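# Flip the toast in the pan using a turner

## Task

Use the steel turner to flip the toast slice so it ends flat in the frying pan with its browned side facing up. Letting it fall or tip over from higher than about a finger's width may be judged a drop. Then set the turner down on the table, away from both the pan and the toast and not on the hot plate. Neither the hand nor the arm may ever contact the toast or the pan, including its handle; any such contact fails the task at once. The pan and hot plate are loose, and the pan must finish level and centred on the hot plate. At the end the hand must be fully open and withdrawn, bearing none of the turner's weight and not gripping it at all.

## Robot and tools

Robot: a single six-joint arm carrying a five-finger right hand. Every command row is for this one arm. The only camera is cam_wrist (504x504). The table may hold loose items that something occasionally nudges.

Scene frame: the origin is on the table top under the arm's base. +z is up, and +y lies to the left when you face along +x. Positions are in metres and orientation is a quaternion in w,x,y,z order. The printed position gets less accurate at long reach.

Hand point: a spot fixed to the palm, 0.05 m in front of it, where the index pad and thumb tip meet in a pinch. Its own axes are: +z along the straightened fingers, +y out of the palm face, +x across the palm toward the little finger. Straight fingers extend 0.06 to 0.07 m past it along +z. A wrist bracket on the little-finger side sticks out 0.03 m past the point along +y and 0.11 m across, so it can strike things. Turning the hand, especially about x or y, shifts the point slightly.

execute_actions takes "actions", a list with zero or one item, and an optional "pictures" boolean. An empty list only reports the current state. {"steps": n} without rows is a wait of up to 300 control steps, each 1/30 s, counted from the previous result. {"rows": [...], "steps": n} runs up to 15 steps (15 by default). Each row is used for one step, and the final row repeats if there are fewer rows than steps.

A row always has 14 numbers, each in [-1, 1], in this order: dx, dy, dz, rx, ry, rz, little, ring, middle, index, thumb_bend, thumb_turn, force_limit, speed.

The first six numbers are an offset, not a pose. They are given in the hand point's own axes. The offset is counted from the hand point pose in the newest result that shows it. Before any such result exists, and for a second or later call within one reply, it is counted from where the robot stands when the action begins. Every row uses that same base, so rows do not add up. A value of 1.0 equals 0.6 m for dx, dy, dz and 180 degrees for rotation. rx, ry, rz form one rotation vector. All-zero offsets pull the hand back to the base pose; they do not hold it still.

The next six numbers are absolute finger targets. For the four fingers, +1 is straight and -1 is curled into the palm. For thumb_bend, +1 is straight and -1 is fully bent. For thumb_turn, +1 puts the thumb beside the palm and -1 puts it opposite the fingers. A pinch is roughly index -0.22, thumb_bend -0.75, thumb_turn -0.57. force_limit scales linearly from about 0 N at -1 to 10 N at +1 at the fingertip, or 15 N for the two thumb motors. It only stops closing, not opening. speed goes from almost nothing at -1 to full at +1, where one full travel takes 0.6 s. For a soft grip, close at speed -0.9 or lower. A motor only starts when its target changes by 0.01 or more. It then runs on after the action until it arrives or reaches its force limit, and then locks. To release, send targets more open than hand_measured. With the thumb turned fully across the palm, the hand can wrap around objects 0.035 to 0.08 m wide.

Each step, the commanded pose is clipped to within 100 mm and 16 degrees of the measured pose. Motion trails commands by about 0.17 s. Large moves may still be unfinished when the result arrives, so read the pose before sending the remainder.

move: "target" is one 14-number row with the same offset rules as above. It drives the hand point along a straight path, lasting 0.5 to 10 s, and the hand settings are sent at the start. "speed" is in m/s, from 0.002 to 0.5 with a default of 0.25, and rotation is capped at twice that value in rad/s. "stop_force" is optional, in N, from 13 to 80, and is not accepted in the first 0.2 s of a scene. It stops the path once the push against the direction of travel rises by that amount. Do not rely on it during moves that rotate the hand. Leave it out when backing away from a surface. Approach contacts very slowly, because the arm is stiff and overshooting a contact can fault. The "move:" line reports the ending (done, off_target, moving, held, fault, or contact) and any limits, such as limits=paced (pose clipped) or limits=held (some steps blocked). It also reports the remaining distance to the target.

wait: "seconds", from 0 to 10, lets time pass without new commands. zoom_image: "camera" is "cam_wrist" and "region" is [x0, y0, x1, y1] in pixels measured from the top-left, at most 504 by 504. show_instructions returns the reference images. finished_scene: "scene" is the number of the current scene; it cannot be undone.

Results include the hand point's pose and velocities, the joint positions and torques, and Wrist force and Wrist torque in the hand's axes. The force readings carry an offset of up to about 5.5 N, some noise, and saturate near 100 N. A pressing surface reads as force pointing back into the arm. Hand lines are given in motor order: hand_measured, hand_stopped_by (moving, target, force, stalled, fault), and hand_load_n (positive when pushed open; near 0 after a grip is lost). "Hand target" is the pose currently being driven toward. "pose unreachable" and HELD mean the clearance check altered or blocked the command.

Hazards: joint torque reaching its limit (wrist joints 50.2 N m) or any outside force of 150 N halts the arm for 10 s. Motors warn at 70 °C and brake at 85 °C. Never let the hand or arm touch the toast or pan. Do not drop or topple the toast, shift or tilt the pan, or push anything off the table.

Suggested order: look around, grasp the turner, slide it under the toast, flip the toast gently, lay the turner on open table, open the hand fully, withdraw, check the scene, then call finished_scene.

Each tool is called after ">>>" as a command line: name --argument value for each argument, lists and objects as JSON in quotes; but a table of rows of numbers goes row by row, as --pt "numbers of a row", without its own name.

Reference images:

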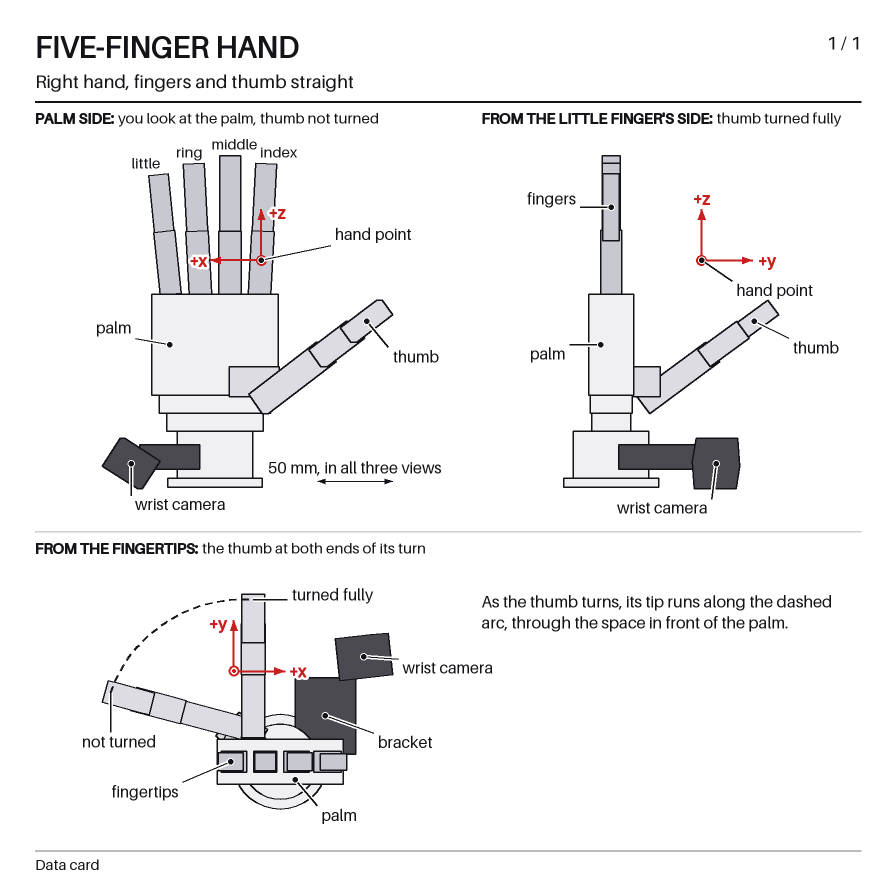

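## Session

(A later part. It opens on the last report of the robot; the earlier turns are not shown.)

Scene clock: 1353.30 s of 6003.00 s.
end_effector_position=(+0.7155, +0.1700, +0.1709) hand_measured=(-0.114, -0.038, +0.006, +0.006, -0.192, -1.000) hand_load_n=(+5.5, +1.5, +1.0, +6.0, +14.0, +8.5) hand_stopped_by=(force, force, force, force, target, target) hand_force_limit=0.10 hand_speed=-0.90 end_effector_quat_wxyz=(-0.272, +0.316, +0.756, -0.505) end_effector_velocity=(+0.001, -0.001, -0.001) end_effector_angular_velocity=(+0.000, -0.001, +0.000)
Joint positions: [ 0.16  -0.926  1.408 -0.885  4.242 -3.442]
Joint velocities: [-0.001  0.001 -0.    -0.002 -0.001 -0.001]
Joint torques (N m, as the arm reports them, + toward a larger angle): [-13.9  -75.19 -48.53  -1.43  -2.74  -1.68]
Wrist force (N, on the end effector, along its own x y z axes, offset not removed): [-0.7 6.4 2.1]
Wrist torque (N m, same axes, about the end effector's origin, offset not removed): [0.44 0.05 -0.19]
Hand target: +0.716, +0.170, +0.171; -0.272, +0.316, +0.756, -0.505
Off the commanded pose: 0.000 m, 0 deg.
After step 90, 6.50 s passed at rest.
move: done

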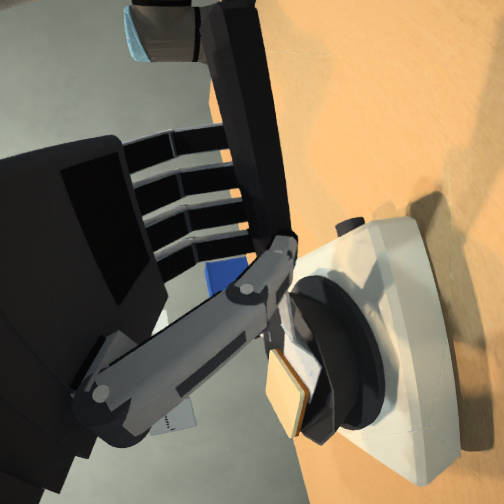

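>>> move --target '[-0.01997, -0.00036, 0.00098, 0, 0, 0, -0.36, -0.36, -0.45, -0.45, -0.2, -1, 0.1, -0.9]' --speed 0.006

>>> zoom_image --camera "cam_wrist" --region '[190, 290, 400, 500]'

Scene clock: 1364.30 s of 6003.00 s.
end_effector_position=(+0.7227, +0.1607, +0.1698) hand_measured=(-0.114, -0.038, +0.006, +0.006, -0.192, -1.000) hand_load_n=(+5.5, +1.5, +1.0, +6.0, +14.0, +8.5) hand_stopped_by=(force, force, force, force, target, target) hand_force_limit=0.10 hand_speed=-0.90 end_effector_quat_wxyz=(-0.272, +0.316, +0.756, -0.505) end_effector_velocity=(+0.001, -0.001, +0.000) end_effector_angular_velocity=(+0.001, -0.002, -0.001)
Joint positions: [ 0.149 -0.92   1.4   -0.886  4.232 -3.447]
Joint velocities: [-0.001  0.    -0.002 -0.001 -0.    -0.   ]
Joint torques (N m, as the arm reports them, + toward a larger angle): [-12.8  -75.56 -49.26  -1.6   -2.85  -1.61]
Wrist force (N, on the end effector, along its own x y z axes, offset not removed): [1.2 3.3 -0.7]
Wrist torque (N m, same axes, about the end effector's origin, offset not removed): [0.25 -0.11 -0.10]
Hand target: +0.723, +0.161, +0.170; -0.272, +0.316, +0.756, -0.505
Off the commanded pose: 0.000 m, 0 deg.
After step 90, 5.80 s passed at rest.
move: done

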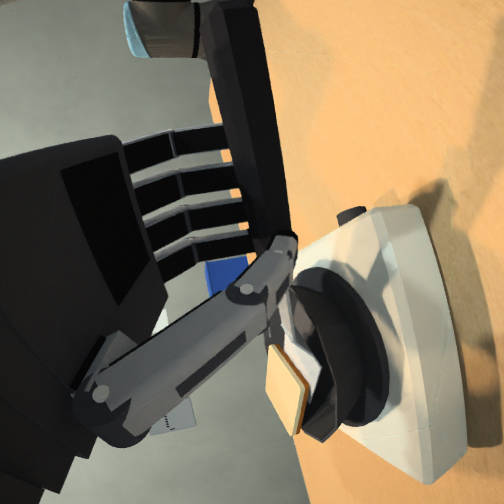

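Region (190, 290, 400, 500) of cam_wrist's 504x504 image, scaled by 2.400, with more detail than that image has.

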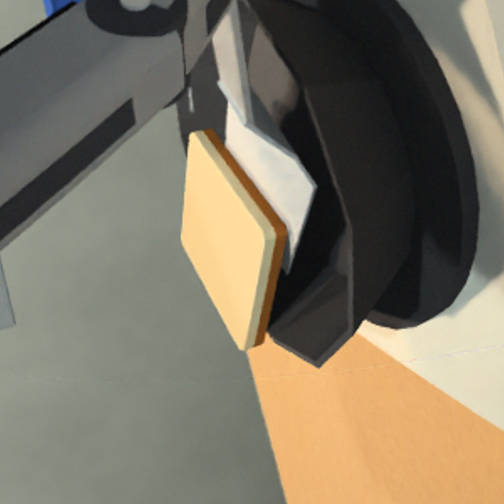

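>>> move --target '[-0.01997, -0.00036, 0.00098, 0, 0, 0, -0.36, -0.36, -0.45, -0.45, -0.2, -1, 0.1, -0.9]' --speed 0.006

>>> zoom_image --camera "cam_wrist" --region '[190, 290, 400, 500]'

Scene clock: 1375.27 s of 6003.00 s.
end_effector_position=(+0.7299, +0.1514, +0.1686) hand_measured=(-0.114, -0.038, +0.006, +0.006, -0.192, -1.000) hand_load_n=(+5.5, +1.5, +1.0, +6.0, +14.0, +8.5) hand_stopped_by=(force, force, force, force, target, target) hand_force_limit=0.10 hand_speed=-0.90 end_effector_quat_wxyz=(-0.272, +0.316, +0.756, -0.505) end_effector_velocity=(+0.001, -0.001, -0.001) end_effector_angular_velocity=(+0.000, -0.001, -0.002)
Joint positions: [ 0.138 -0.914  1.392 -0.886  4.222 -3.452]
Joint velocities: [-0.002  0.001 -0.001 -0.002 -0.    -0.   ]
Joint torques (N m, as the arm reports them, + toward a larger angle): [-12.04 -76.09 -49.34  -1.69  -2.64  -1.76]
Wrist force (N, on the end effector, along its own x y z axes, offset not removed): [-0.9 4.4 -0.1]
Wrist torque (N m, same axes, about the end effector's origin, offset not removed): [0.35 0.21 -0.45]
Hand target: +0.730, +0.151, +0.169; -0.272, +0.316, +0.756, -0.505
Off the commanded pose: 0.000 m, 0 deg.
After step 90, 5.77 s passed at rest.
move: done

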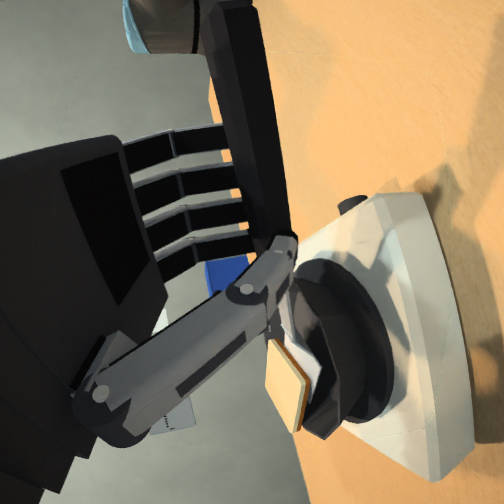

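Region (190, 290, 400, 500) of cam_wrist's 504x504 image, scaled by 2.400, with more detail than that image has.

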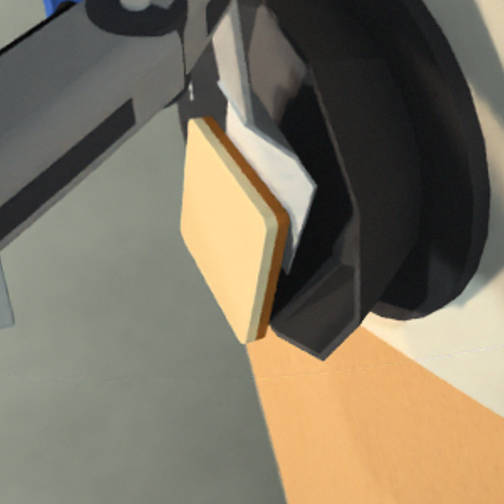

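>>> move --target '[-0.00999, -0.001, 0.0002, 0, 0, 0, -0.36, -0.36, -0.45, -0.45, -0.2, -1, 0.1, -0.9]' --speed 0.005

>>> zoom_image --camera "cam_wrist" --region '[190, 290, 400, 500]'

Scene clock: 1400.13 s of 6003.00 s.
end_effector_position=(+0.7336, +0.1467, +0.1686) hand_measured=(-0.114, -0.038, +0.006, +0.006, -0.192, -1.000) hand_load_n=(+5.5, +1.5, +1.0, +6.0, +14.0, +8.5) hand_stopped_by=(force, force, force, force, target, target) hand_force_limit=0.10 hand_speed=-0.90 end_effector_quat_wxyz=(-0.272, +0.316, +0.756, -0.505) end_effector_velocity=(+0.000, -0.002, +0.000) end_effector_angular_velocity=(-0.000, +0.001, -0.001)
Joint positions: [ 0.133 -0.911  1.387 -0.886  4.217 -3.455]
Joint velocities: [-0.002  0.    -0.     0.001 -0.001 -0.   ]
Joint torques (N m, as the arm reports them, + toward a larger angle): [-12.   -75.83 -49.89   2.25  -3.12  -1.65]
Wrist force (N, on the end effector, along its own x y z axes, offset not removed): [0.1 9.6 0.1]
Wrist torque (N m, same axes, about the end effector's origin, offset not removed): [1.24 0.18 -0.13]
Hand target: +0.734, +0.147, +0.169; -0.272, +0.316, +0.756, -0.505
Off the commanded pose: 0.000 m, 0 deg.
After step 90, 20.47 s passed at rest.
move: done

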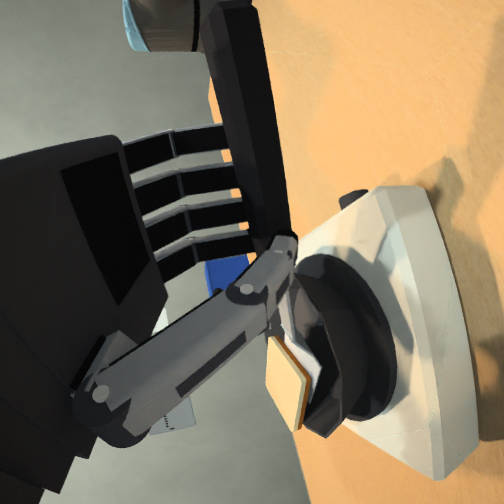

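Region (190, 290, 400, 500) of cam_wrist's 504x504 image, scaled by 2.400, with more detail than that image has.

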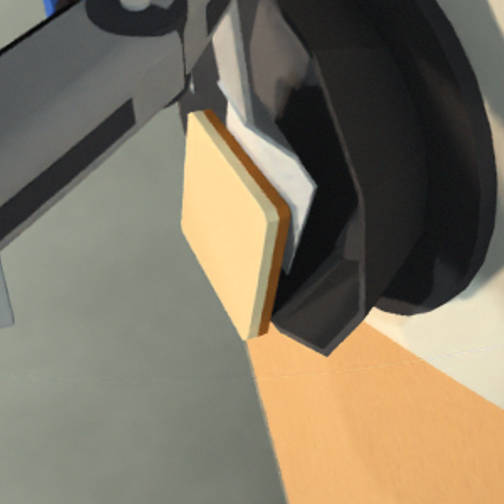

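>>> move --target '[0.00634, 0.01067, 0.00353, 0.00145, -0.00949, 0.02608, -0.36, -0.36, -0.45, -0.45, -0.2, -1, 0.1, -0.9]' --speed 0.012

>>> zoom_image --camera "cam_wrist" --region '[190, 290, 400, 500]'

Scene clock: 1411.60 s of 6003.00 s.
end_effector_position=(+0.7309, +0.1502, +0.1623) hand_measured=(-0.114, -0.038, +0.006, +0.006, -0.192, -1.000) hand_load_n=(+5.5, +1.5, +1.0, +6.0, +14.0, +8.0) hand_stopped_by=(force, force, force, force, target, target) hand_force_limit=0.10 hand_speed=-0.90 end_effector_quat_wxyz=(-0.240, +0.338, +0.746, -0.522) end_effector_velocity=(-0.000, +0.000, -0.001) end_effector_angular_velocity=(-0.004, -0.005, -0.000)
Joint positions: [ 0.149 -0.912  1.408 -0.905  4.202 -3.368]
Joint velocities: [ 0.001 -0.     0.002 -0.002 -0.001  0.006]
Joint torques (N m, as the arm reports them, + toward a larger angle): [   8.86 -104.31  -32.08   -1.68   -2.91    2.11]
Wrist force (N, on the end effector, along its own x y z axes, offset not removed): [-0.8 8.1 -0.7]
Wrist torque (N m, same axes, about the end effector's origin, offset not removed): [1.19 0.18 -0.12]
Hand target: +0.731, +0.150, +0.162; -0.240, +0.338, +0.745, -0.522
Off the commanded pose: 0.000 m, 0 deg.
After step 90, 4.60 s passed at rest.
move: done

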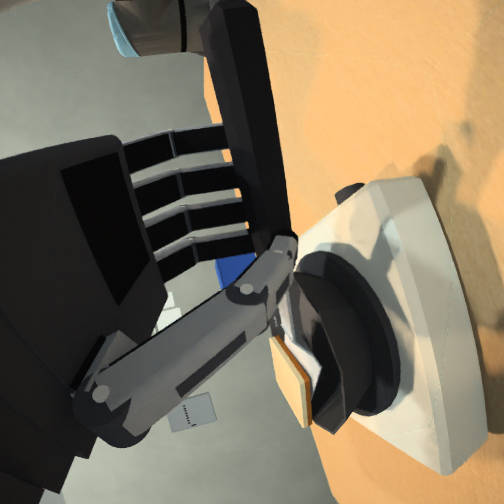

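Region (190, 290, 400, 500) of cam_wrist's 504x504 image, scaled by 2.400, with more detail than that image has.

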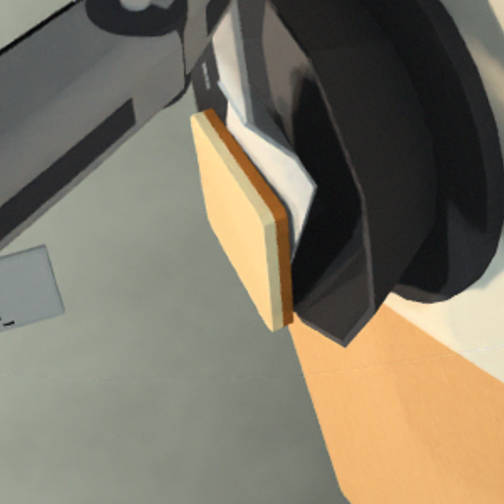

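>>> execute_actions --actions '[]'

Scene clock: 1429.67 s of 6003.00 s.
end_effector_position=(+0.7308, +0.1502, +0.1623) hand_measured=(-0.114, -0.038, +0.006, +0.006, -0.192, -1.000) hand_load_n=(+5.5, +1.5, +1.0, +6.0, +14.0, +8.0) hand_stopped_by=(force, force, force, force, target, target) hand_force_limit=0.10 hand_speed=-0.90 end_effector_quat_wxyz=(-0.240, +0.338, +0.745, -0.522) end_effector_velocity=(+0.000, +0.001, +0.000) end_effector_angular_velocity=(-0.000, -0.001, +0.002)
Joint positions: [ 0.149 -0.912  1.408 -0.905  4.202 -3.367]
Joint velocities: [ 0.001 -0.     0.    -0.    -0.001 -0.   ]
Joint torques (N m, as the arm reports them, + toward a larger angle): [  10.49 -104.04  -31.86   -1.49   -2.75    2.1 ]
Wrist force (N, on the end effector, along its own x y z axes, offset not removed): [3.1 9.1 -3.4]
Wrist torque (N m, same axes, about the end effector's origin, offset not removed): [1.28 -0.36 0.05]
Hand target: +0.731, +0.150, +0.162; -0.240, +0.338, +0.745, -0.522
Off the commanded pose: 0.000 m, 0 deg.
Steps of this call (steps 1 to 90: nothing new was sent; then 15.07 s passed at rest). Readings (end_effector_position | what the end effector reports):
1: (+0.7308, +0.1502, +0.1623) | hand_measured=(-0.114, -0.038, +0.006, +0.006, -0.192, -1.000) hand_load_n=(+5.5, +1.5, +1.0, +6.0, +14.0, +8.0) hand_stopped_by=(force, force, force, force, target, target) hand_force_limit=0.10 hand_speed=-0.90
2: (+0.7308, +0.1502, +0.1623) | hand_measured=(-0.114, -0.038, +0.006, +0.006, -0.192, -1.000) hand_load_n=(+5.5, +1.5, +1.0, +6.0, +14.0, +8.0) hand_stopped_by=(force, force, force, force, target, target) hand_force_limit=0.10 hand_speed=-0.90
4: (+0.7308, +0.1502, +0.1623) | hand_measured=(-0.114, -0.038, +0.006, +0.006, -0.192, -1.000) hand_load_n=(+5.5, +1.5, +1.0, +6.0, +14.0, +8.0) hand_stopped_by=(force, force, force, force, target, target) hand_force_limit=0.10 hand_speed=-0.90
8: (+0.7308, +0.1502, +0.1623) | hand_measured=(-0.114, -0.038, +0.006, +0.006, -0.192, -1.000) hand_load_n=(+5.5, +1.5, +1.0, +6.0, +14.0, +8.0) hand_stopped_by=(force, force, force, force, target, target) hand_force_limit=0.10 hand_speed=-0.90
90: the state above

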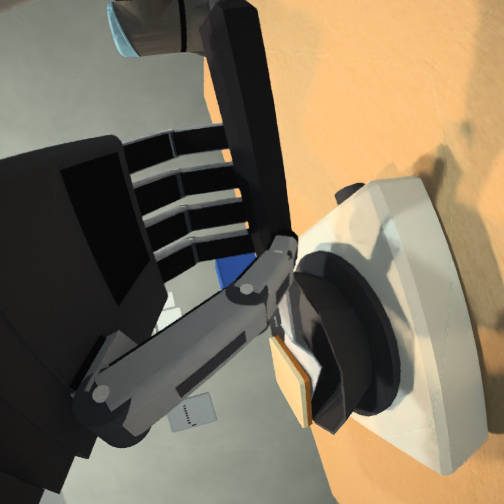

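>>> zoom_image --camera "cam_wrist" --region '[190, 270, 420, 500]'

Region (190, 270, 420, 500) of cam_wrist's 504x504 image, scaled by 2.191, with more detail than that image has.

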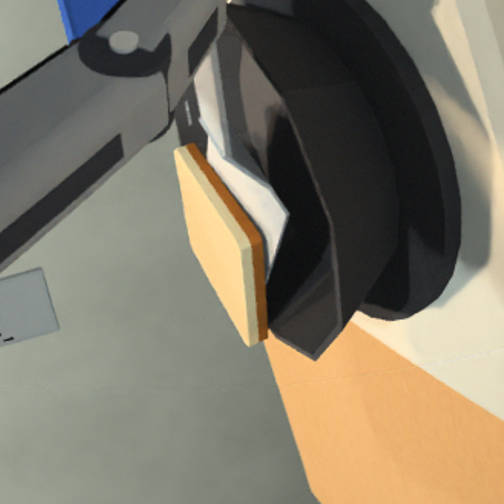

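>>> move --target '[0, -0.0063, -0.0023, 0, 0, 0, -0.36, -0.36, -0.45, -0.45, -0.2, -1, 0.1, -0.9]' --speed 0.005

>>> zoom_image --camera "cam_wrist" --region '[190, 270, 420, 500]'

Scene clock: 1500.30 s of 6003.00 s.
end_effector_position=(+0.7309, +0.1502, +0.1662) hand_measured=(-0.114, -0.038, +0.006, +0.006, -0.192, -1.000) hand_load_n=(+5.5, +1.5, +1.0, +6.0, +14.5, +8.0) hand_stopped_by=(force, force, force, force, target, target) hand_force_limit=0.10 hand_speed=-0.90 end_effector_quat_wxyz=(-0.240, +0.338, +0.745, -0.522) end_effector_velocity=(+0.001, -0.000, +0.001) end_effector_angular_velocity=(-0.000, -0.001, +0.001)
Joint positions: [ 0.149 -0.915  1.405 -0.9    4.202 -3.367]
Joint velocities: [-0.    -0.001 -0.001  0.001 -0.001  0.   ]
Joint torques (N m, as the arm reports them, + toward a larger angle): [ -12.84 -102.01  -48.96    2.46   -2.71   -0.97]
Wrist force (N, on the end effector, along its own x y z axes, offset not removed): [3.9 3.6 -2.4]
Wrist torque (N m, same axes, about the end effector's origin, offset not removed): [0.38 -0.47 0.03]
Hand target: +0.731, +0.150, +0.166; -0.240, +0.338, +0.745, -0.522
Off the commanded pose: 0.000 m, 0 deg.
After step 90, 66.60 s passed at rest.
move: done

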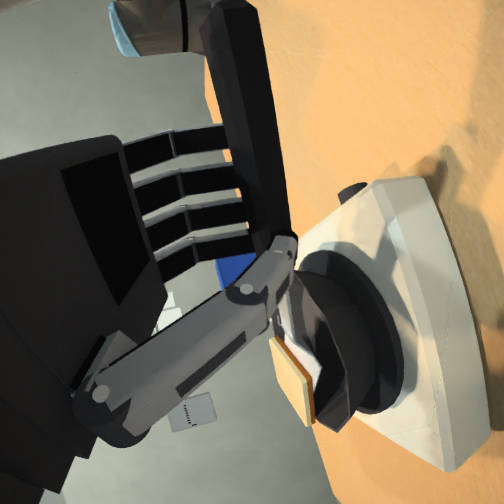

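Region (190, 270, 420, 500) of cam_wrist's 504x504 image, scaled by 2.191, with more detail than that image has.

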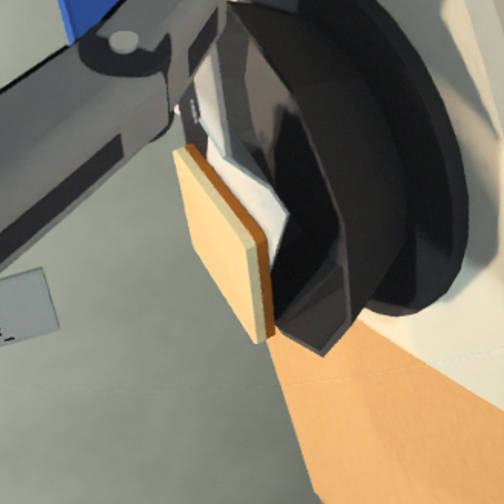

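>>> move --target '[0, -0.0063, -0.0023, 0, 0, 0, -0.36, -0.36, -0.45, -0.45, -0.2, -1, 0.1, -0.9]' --speed 0.005

>>> zoom_image --camera "cam_wrist" --region '[190, 270, 420, 500]'

Scene clock: 1518.03 s of 6003.00 s.
end_effector_position=(+0.7309, +0.1502, +0.1700) hand_measured=(-0.114, -0.038, +0.006, +0.006, -0.192, -1.000) hand_load_n=(+5.5, +1.5, +1.0, +6.0, +14.5, +8.0) hand_stopped_by=(force, force, force, force, target, target) hand_force_limit=0.10 hand_speed=-0.90 end_effector_quat_wxyz=(-0.240, +0.338, +0.745, -0.522) end_effector_velocity=(-0.000, +0.000, +0.001) end_effector_angular_velocity=(-0.000, +0.001, +0.000)
Joint positions: [ 0.149 -0.918  1.403 -0.895  4.202 -3.367]
Joint velocities: [ 0.    -0.001 -0.     0.002 -0.    -0.   ]
Joint torques (N m, as the arm reports them, + toward a larger angle): [ -12.4  -104.07  -48.52    2.17   -2.83   -1.71]
Wrist force (N, on the end effector, along its own x y z axes, offset not removed): [0.6 6.4 -0.2]
Wrist torque (N m, same axes, about the end effector's origin, offset not removed): [0.73 0.08 -0.12]
Hand target: +0.731, +0.150, +0.170; -0.240, +0.338, +0.745, -0.522
Off the commanded pose: 0.000 m, 0 deg.
After step 90, 13.73 s passed at rest.
move: done

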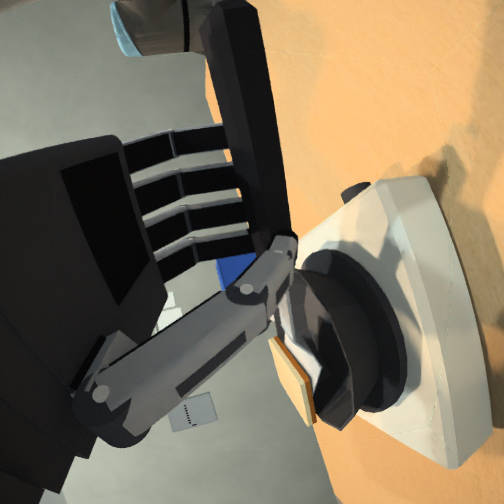

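Region (190, 270, 420, 500) of cam_wrist's 504x504 image, scaled by 2.191, with more detail than that image has.

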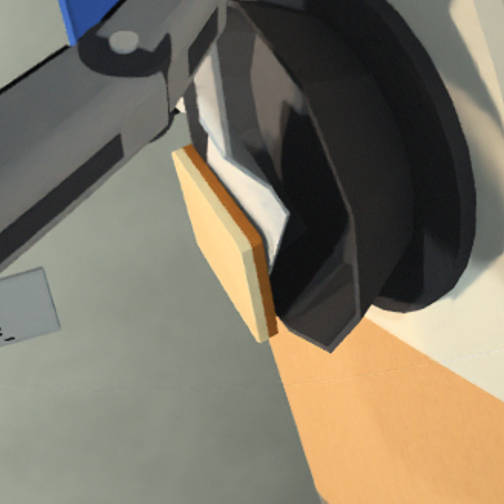

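>>> move --target '[0.0416, 0.0007, -0.0021, 0, 0, 0, -0.36, -0.36, -0.45, -0.45, -0.2, -1, 0.1, -0.9]' --speed 0.008

>>> zoom_image --camera "cam_wrist" --region '[190, 270, 420, 500]'

Scene clock: 1530.20 s of 6003.00 s.
end_effector_position=(+0.7157, +0.1698, +0.1702) hand_measured=(-0.114, -0.038, +0.006, +0.006, -0.192, -1.000) hand_load_n=(+5.5, +1.5, +1.0, +6.0, +14.5, +8.0) hand_stopped_by=(force, force, force, force, target, target) hand_force_limit=0.10 hand_speed=-0.90 end_effector_quat_wxyz=(-0.240, +0.338, +0.745, -0.522) end_effector_velocity=(-0.001, +0.001, -0.000) end_effector_angular_velocity=(-0.000, +0.000, +0.000)
Joint positions: [ 0.173 -0.929  1.42  -0.896  4.224 -3.357]
Joint velocities: [ 0.001 -0.001  0.001 -0.     0.001  0.001]
Joint torques (N m, as the arm reports them, + toward a larger angle): [   8.56 -103.81  -31.17   -1.46    1.79    2.55]
Wrist force (N, on the end effector, along its own x y z axes, offset not removed): [0.4 6.0 1.0]
Wrist torque (N m, same axes, about the end effector's origin, offset not removed): [0.67 -0.03 -0.15]
Hand target: +0.716, +0.170, +0.170; -0.240, +0.338, +0.745, -0.522
Off the commanded pose: 0.000 m, 0 deg.
After step 90, 5.83 s passed at rest.
move: done

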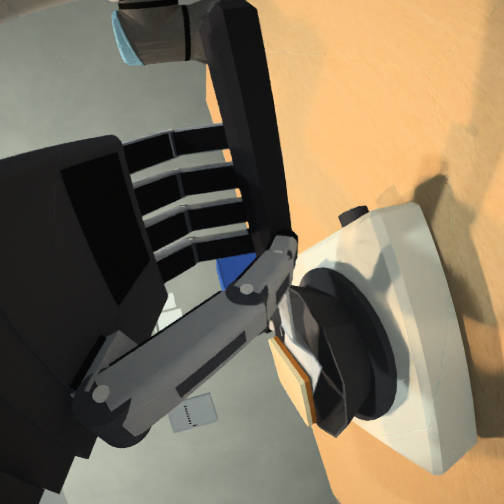

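Region (190, 270, 420, 500) of cam_wrist's 504x504 image, scaled by 2.191, with more detail than that image has.

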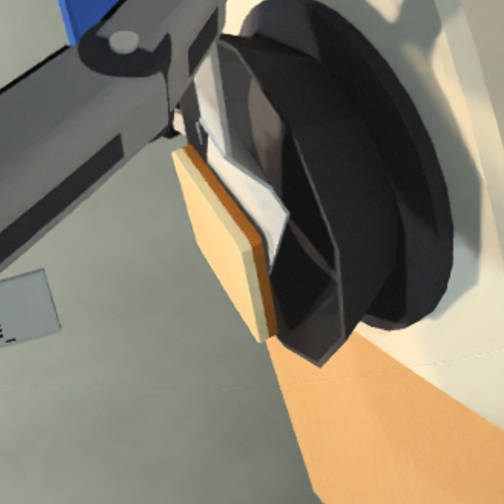

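>>> move --target '[0.0416, 0.0007, -0.0021, 0, 0, 0, -0.36, -0.36, -0.45, -0.45, -0.2, -1, 0.1, -0.9]' --speed 0.01

>>> zoom_image --camera "cam_wrist" --region '[190, 270, 420, 500]'

Scene clock: 1555.90 s of 6003.00 s.
end_effector_position=(+0.7005, +0.1893, +0.1704) hand_measured=(-0.114, -0.038, +0.006, +0.006, -0.192, -1.000) hand_load_n=(+5.5, +1.5, +1.0, +6.0, +14.5, +8.0) hand_stopped_by=(force, force, force, force, target, target) hand_force_limit=0.10 hand_speed=-0.90 end_effector_quat_wxyz=(-0.240, +0.338, +0.746, -0.522) end_effector_velocity=(-0.001, +0.002, +0.000) end_effector_angular_velocity=(+0.000, -0.001, +0.001)
Joint positions: [ 0.197 -0.939  1.435 -0.897  4.246 -3.346]
Joint velocities: [ 0.002 -0.001  0.001 -0.001  0.001  0.001]
Joint torques (N m, as the arm reports them, + toward a larger angle): [   8.98 -102.35  -31.46   -1.51    2.24    2.24]
Wrist force (N, on the end effector, along its own x y z axes, offset not removed): [-1.3 6.1 0.8]
Wrist torque (N m, same axes, about the end effector's origin, offset not removed): [0.75 0.33 -0.29]
Hand target: +0.700, +0.190, +0.170; -0.240, +0.338, +0.746, -0.522
Off the commanded pose: 0.000 m, 0 deg.
After step 90, 20.00 s passed at rest.
move: done

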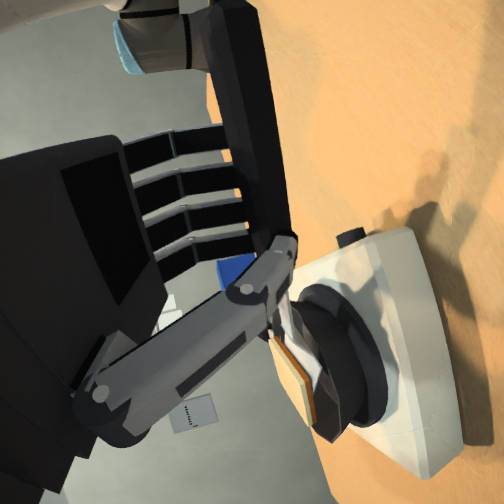

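Region (190, 270, 420, 500) of cam_wrist's 504x504 image, scaled by 2.191, with more detail than that image has.

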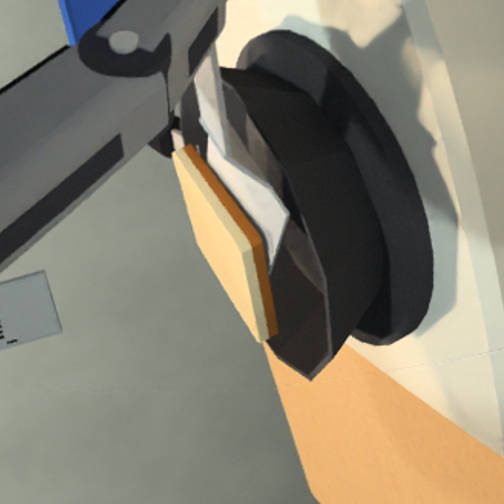

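>>> move --target '[-0.0191, -0.0423, -0.0143, -0.0029, 0.019, -0.0522, -0.36, -0.36, -0.45, -0.45, -0.2, -1, 0.1, -0.9]' --speed 0.01

>>> zoom_image --camera "cam_wrist" --region '[190, 270, 420, 500]'

Scene clock: 1574.77 s of 6003.00 s.
end_effector_position=(+0.7077, +0.1801, +0.1970) hand_measured=(-0.114, -0.038, +0.006, +0.006, -0.192, -1.000) hand_load_n=(+5.5, +1.5, +1.0, +6.0, +14.5, +8.5) hand_stopped_by=(force, force, force, force, target, target) hand_force_limit=0.10 hand_speed=-0.90 end_effector_quat_wxyz=(-0.302, +0.293, +0.765, -0.487) end_effector_velocity=(+0.001, -0.000, +0.001) end_effector_angular_velocity=(+0.004, +0.001, +0.001)
Joint positions: [ 0.16  -0.946  1.386 -0.838  4.271 -3.522]
Joint velocities: [-0.001 -0.    -0.002  0.001 -0.001 -0.005]
Joint torques (N m, as the arm reports them, + toward a larger angle): [ -12.41 -102.79  -49.85    2.3     1.82   -1.48]
Wrist force (N, on the end effector, along its own x y z axes, offset not removed): [2.3 7.7 0.2]
Wrist torque (N m, same axes, about the end effector's origin, offset not removed): [0.98 -0.36 -0.02]
Hand target: +0.708, +0.180, +0.197; -0.303, +0.293, +0.766, -0.487
Off the commanded pose: 0.000 m, 0 deg.
After step 90, 6.90 s passed at rest.
move: done

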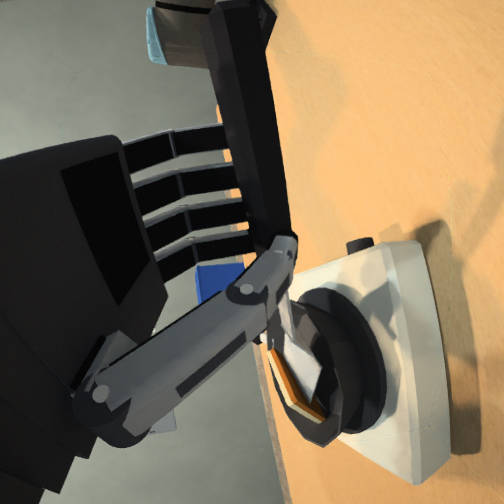

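Region (190, 270, 420, 500) of cam_wrist's 504x504 image, scaled by 2.191, with more detail than that image has.

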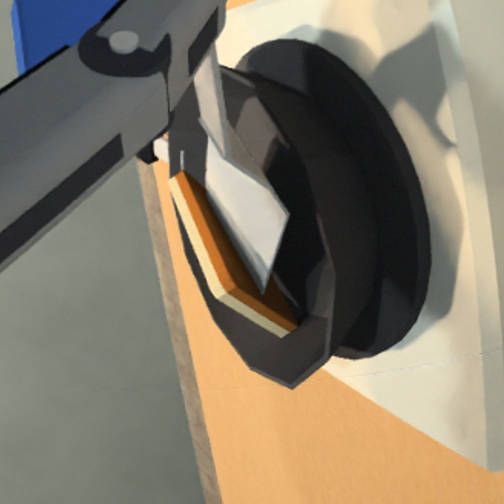

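>>> move --target '[-0.0164, -0.003, -0.0002, 0, 0, 0, -0.36, -0.36, -0.45, -0.45, -0.2, -1, 0.1, -0.9]' --speed 0.004

>>> zoom_image --camera "cam_wrist" --region '[190, 270, 420, 500]'

Scene clock: 1593.90 s of 6003.00 s.
end_effector_position=(+0.7138, +0.1723, +0.1970) hand_measured=(-0.114, -0.038, +0.006, +0.006, -0.192, -1.000) hand_load_n=(+5.5, +1.5, +1.0, +6.0, +14.5, +8.5) hand_stopped_by=(force, force, force, force, target, target) hand_force_limit=0.10 hand_speed=-0.90 end_effector_quat_wxyz=(-0.302, +0.293, +0.765, -0.487) end_effector_velocity=(+0.000, -0.001, +0.001) end_effector_angular_velocity=(-0.000, +0.000, +0.000)
Joint positions: [ 0.15  -0.941  1.379 -0.837  4.262 -3.526]
Joint velocities: [-0.001 -0.    -0.001  0.001 -0.001 -0.   ]
Joint torques (N m, as the arm reports them, + toward a larger angle): [-13.08 -75.68 -50.38   2.39  -2.69  -1.69]
Wrist force (N, on the end effector, along its own x y z axes, offset not removed): [0.3 3.5 -4.5]
Wrist torque (N m, same axes, about the end effector's origin, offset not removed): [0.53 0.10 -0.18]
Hand target: +0.714, +0.172, +0.197; -0.302, +0.293, +0.765, -0.487
Off the commanded pose: 0.000 m, 0 deg.
After step 90, 13.43 s passed at rest.
move: done

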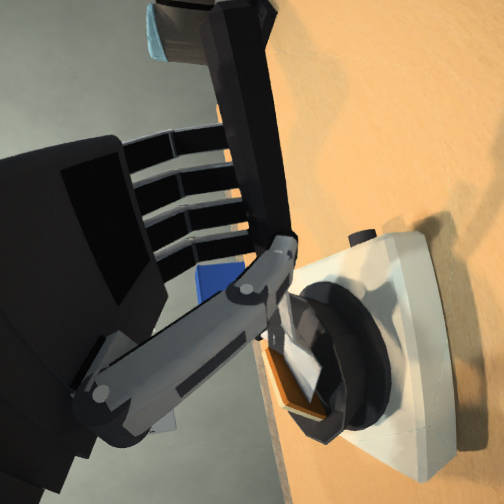

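Region (190, 270, 420, 500) of cam_wrist's 504x504 image, scaled by 2.191, with more detail than that image has.

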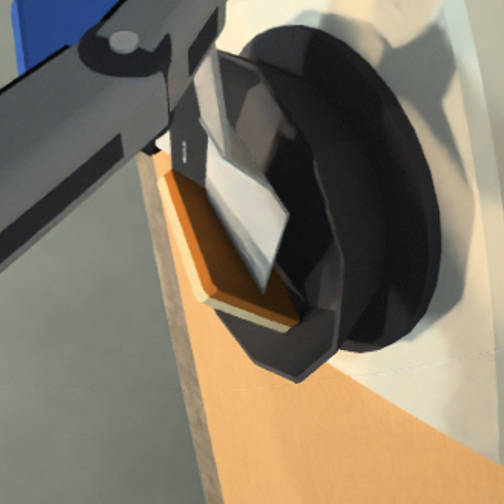

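>>> move --target '[-0.0131, -0.0024, -0.0001, 0, 0, 0, -0.36, -0.36, -0.45, -0.45, -0.2, -1, 0.1, -0.9]' --speed 0.004

>>> zoom_image --camera "cam_wrist" --region '[190, 270, 420, 500]'

Scene clock: 1602.93 s of 6003.00 s.
end_effector_position=(+0.7186, +0.1661, +0.1969) hand_measured=(-0.114, -0.038, +0.006, +0.006, -0.192, -1.000) hand_load_n=(+5.5, +1.5, +1.0, +6.0, +14.5, +8.5) hand_stopped_by=(force, force, force, force, target, target) hand_force_limit=0.10 hand_speed=-0.90 end_effector_quat_wxyz=(-0.302, +0.293, +0.765, -0.487) end_effector_velocity=(+0.001, -0.001, -0.000) end_effector_angular_velocity=(+0.000, -0.000, -0.001)
Joint positions: [ 0.143 -0.938  1.373 -0.836  4.255 -3.529]
Joint velocities: [-0.001  0.001 -0.001 -0.    -0.    -0.001]
Joint torques (N m, as the arm reports them, + toward a larger angle): [-12.33 -74.85 -50.38   2.29  -2.57  -1.73]
Wrist force (N, on the end effector, along its own x y z axes, offset not removed): [0.4 7.1 -0.3]
Wrist torque (N m, same axes, about the end effector's origin, offset not removed): [1.01 -0.04 -0.15]
Hand target: +0.719, +0.166, +0.197; -0.302, +0.293, +0.765, -0.487
Off the commanded pose: 0.000 m, 0 deg.
After step 90, 3.83 s passed at rest.
move: done

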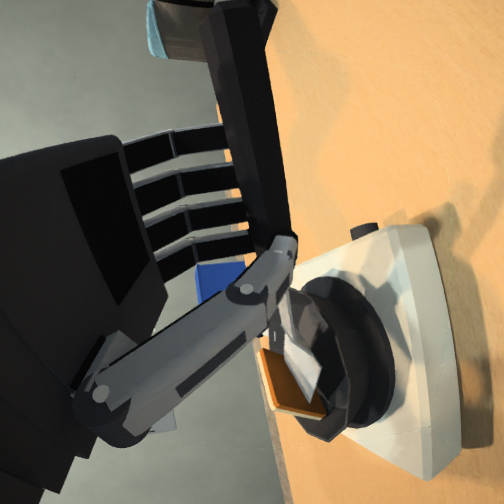

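Region (190, 270, 420, 500) of cam_wrist's 504x504 image, scaled by 2.191, with more detail than that image has.

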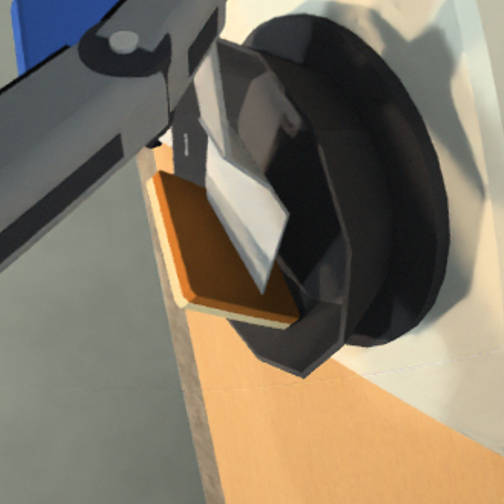

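>>> move --target '[0.0328, 0.006, 0.0004, 0, 0, 0, -0.36, -0.36, -0.45, -0.45, -0.2, -1, 0.1, -0.9]' --speed 0.005

>>> zoom_image --camera "cam_wrist" --region '[190, 270, 420, 500]'

Scene clock: 1638.80 s of 6003.00 s.
end_effector_position=(+0.7064, +0.1818, +0.1970) hand_measured=(-0.114, -0.038, +0.006, +0.006, -0.192, -1.000) hand_load_n=(+5.5, +1.5, +1.0, +6.0, +14.5, +8.5) hand_stopped_by=(force, force, force, force, target, target) hand_force_limit=0.10 hand_speed=-0.90 end_effector_quat_wxyz=(-0.302, +0.293, +0.765, -0.487) end_effector_velocity=(-0.000, +0.001, -0.000) end_effector_angular_velocity=(-0.000, -0.001, +0.002)
Joint positions: [ 0.162 -0.947  1.388 -0.838  4.273 -3.521]
Joint velocities: [ 0.002  0.     0.001 -0.001 -0.     0.   ]
Joint torques (N m, as the arm reports them, + toward a larger angle): [   9.53 -101.65  -33.24   -1.28    1.98    2.08]
Wrist force (N, on the end effector, along its own x y z axes, offset not removed): [2.8 4.1 -0.3]
Wrist torque (N m, same axes, about the end effector's origin, offset not removed): [0.57 -0.25 0.02]
Hand target: +0.706, +0.182, +0.197; -0.302, +0.293, +0.765, -0.487
Off the commanded pose: 0.000 m, 0 deg.
After step 90, 28.63 s passed at rest.
move: done

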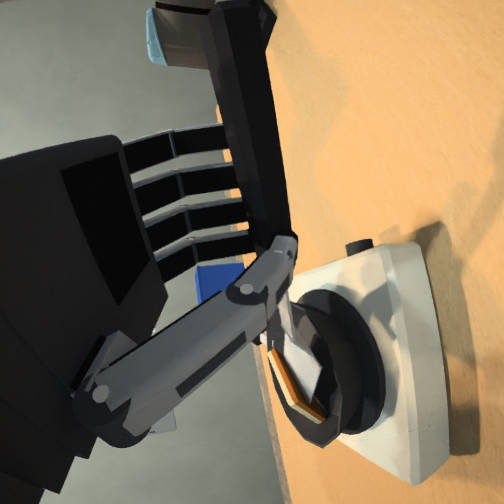

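Region (190, 270, 420, 500) of cam_wrist's 504x504 image, scaled by 2.191, with more detail than that image has.

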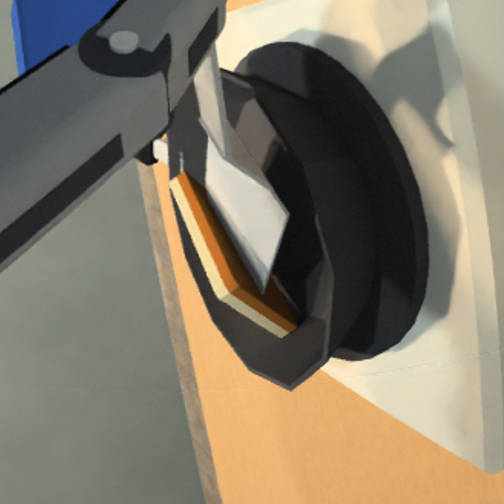

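>>> move --target '[-0.0191, -0.058, -0.02, -0.0029, 0.019, -0.0522, -0.36, -0.36, -0.45, -0.45, -0.2, -1, 0.1, -0.9]' --speed 0.015

>>> move --target '[-0.0191, -0.058, -0.02, -0.0029, 0.019, -0.0522, -0.36, -0.36, -0.45, -0.45, -0.2, -1, 0.1, -0.9]' --speed 0.015

>>> zoom_image --camera "cam_wrist" --region '[190, 270, 420, 500]'

Scene clock: 1674.63 s of 6003.00 s.
end_effector_position=(+0.7173, +0.1677, +0.2310) hand_measured=(-0.114, -0.038, +0.006, +0.006, -0.192, -1.000) hand_load_n=(+5.5, +1.5, +1.0, +6.0, +14.5, +8.5) hand_stopped_by=(force, force, force, force, target, target) hand_force_limit=0.10 hand_speed=-0.90 end_effector_quat_wxyz=(-0.362, +0.245, +0.780, -0.448) end_effector_velocity=(+0.001, -0.001, +0.001) end_effector_angular_velocity=(+0.006, +0.004, -0.000)
Joint positions: [ 0.119 -0.945  1.319 -0.758  4.291 -3.693]
Joint velocities: [-0.002  0.001 -0.003  0.002  0.001 -0.007]
Joint torques (N m, as the arm reports them, + toward a larger angle): [-12.89 -74.84 -50.7    2.83   2.03  -1.57]
Wrist force (N, on the end effector, along its own x y z axes, offset not removed): [3.2 5.7 -1.7]
Wrist torque (N m, same axes, about the end effector's origin, offset not removed): [0.73 -0.60 0.10]
Hand target: +0.717, +0.168, +0.231; -0.363, +0.245, +0.780, -0.448
Off the commanded pose: 0.000 m, 0 deg.
After step 90, 26.80 s passed at rest.
move: done

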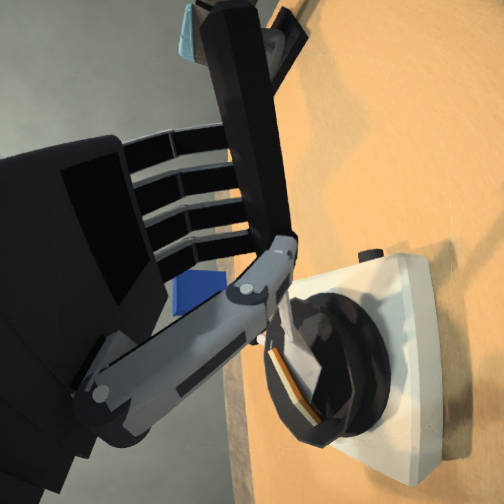

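Scene clock: 1680.67 s of 6003.00 s.
end_effector_position=(+0.7317, +0.1492, +0.2613) hand_measured=(-0.114, -0.038, +0.006, +0.006, -0.192, -1.000) hand_load_n=(+5.5, +1.5, +1.0, +6.0, +14.0, +8.5) hand_stopped_by=(force, force, force, force, target, target) hand_force_limit=0.10 hand_speed=-0.90 end_effector_quat_wxyz=(-0.419, +0.196, +0.788, -0.406) end_effector_velocity=(+0.001, -0.001, +0.001) end_effector_angular_velocity=(+0.005, +0.005, +0.001)
Joint positions: [ 0.074 -0.927  1.239 -0.673  4.302 -3.862]
Joint velocities: [-0.002  0.002 -0.004  0.004 -0.001 -0.007]
Joint torques (N m, as the arm reports them, + toward a larger angle): [-12.85 -77.91 -51.99   2.75   2.19  -1.38]
Wrist force (N, on the end effector, along its own x y z axes, offset not removed): [-2.1 4.0 -5.0]
Wrist torque (N m, same axes, about the end effector's origin, offset not removed): [0.78 0.37 -0.29]
Hand target: +0.732, +0.149, +0.261; -0.420, +0.195, +0.788, -0.406
Off the commanded pose: 0.000 m, 0 deg.
move: done

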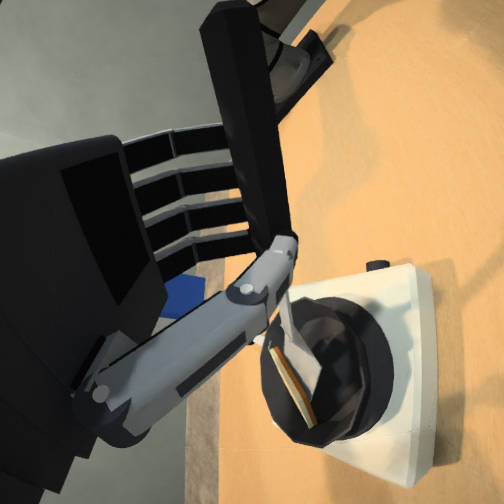

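Region (190, 270, 420, 500) of cam_wrist's 504x504 image, scaled by 2.191, with more detail than that image has.

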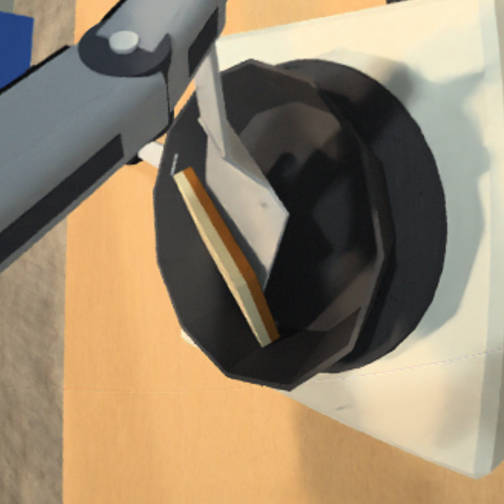

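>>> move --target '[-0.0325, -0.0857, -0.0294, -0.0044, 0.0285, -0.0782, -0.36, -0.36, -0.45, -0.45, -0.2, -1, 0.1, -0.9]' --speed 0.015

>>> zoom_image --camera "cam_wrist" --region '[190, 270, 420, 500]'

Scene clock: 1721.10 s of 6003.00 s.
end_effector_position=(+0.7589, +0.1144, +0.2982) hand_measured=(-0.114, -0.038, +0.006, +0.006, -0.192, -1.000) hand_load_n=(+5.5, +1.5, +1.5, +6.0, +14.0, +8.5) hand_stopped_by=(force, force, force, force, target, target) hand_force_limit=0.10 hand_speed=-0.90 end_effector_quat_wxyz=(-0.499, +0.119, +0.789, -0.337) end_effector_velocity=(+0.001, -0.001, +0.001) end_effector_angular_velocity=(+0.005, +0.003, +0.001)
Joint positions: [ 0.005 -0.869  1.098 -0.537  4.306 -4.107]
Joint velocities: [-0.002  0.001 -0.004  0.004 -0.001 -0.006]
Joint torques (N m, as the arm reports them, + toward a larger angle): [-12.6  -81.84 -52.88   2.76   2.23  -2.01]
Wrist force (N, on the end effector, along its own x y z axes, offset not removed): [0.2 3.9 -3.9]
Wrist torque (N m, same axes, about the end effector's origin, offset not removed): [0.51 -0.19 -0.09]
Hand target: +0.759, +0.114, +0.298; -0.499, +0.118, +0.789, -0.337
Off the commanded pose: 0.000 m, 0 deg.
After step 90, 28.50 s passed at rest.
move: done

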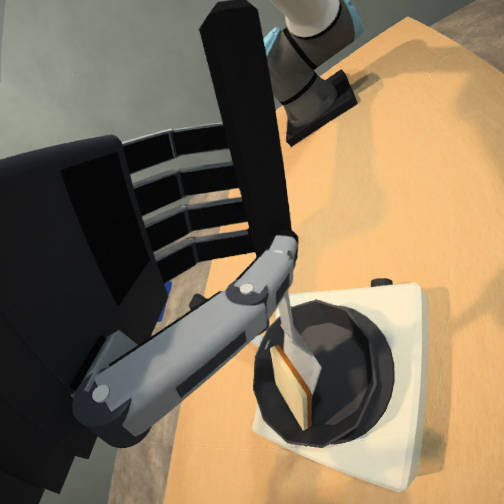

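Region (190, 270, 420, 500) of cam_wrist's 504x504 image, scaled by 2.191, with more detail than that image has.

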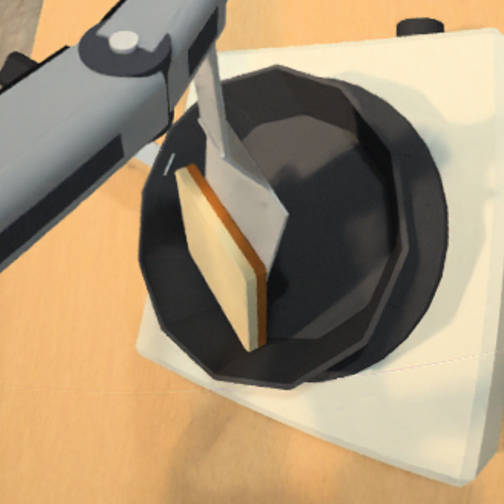

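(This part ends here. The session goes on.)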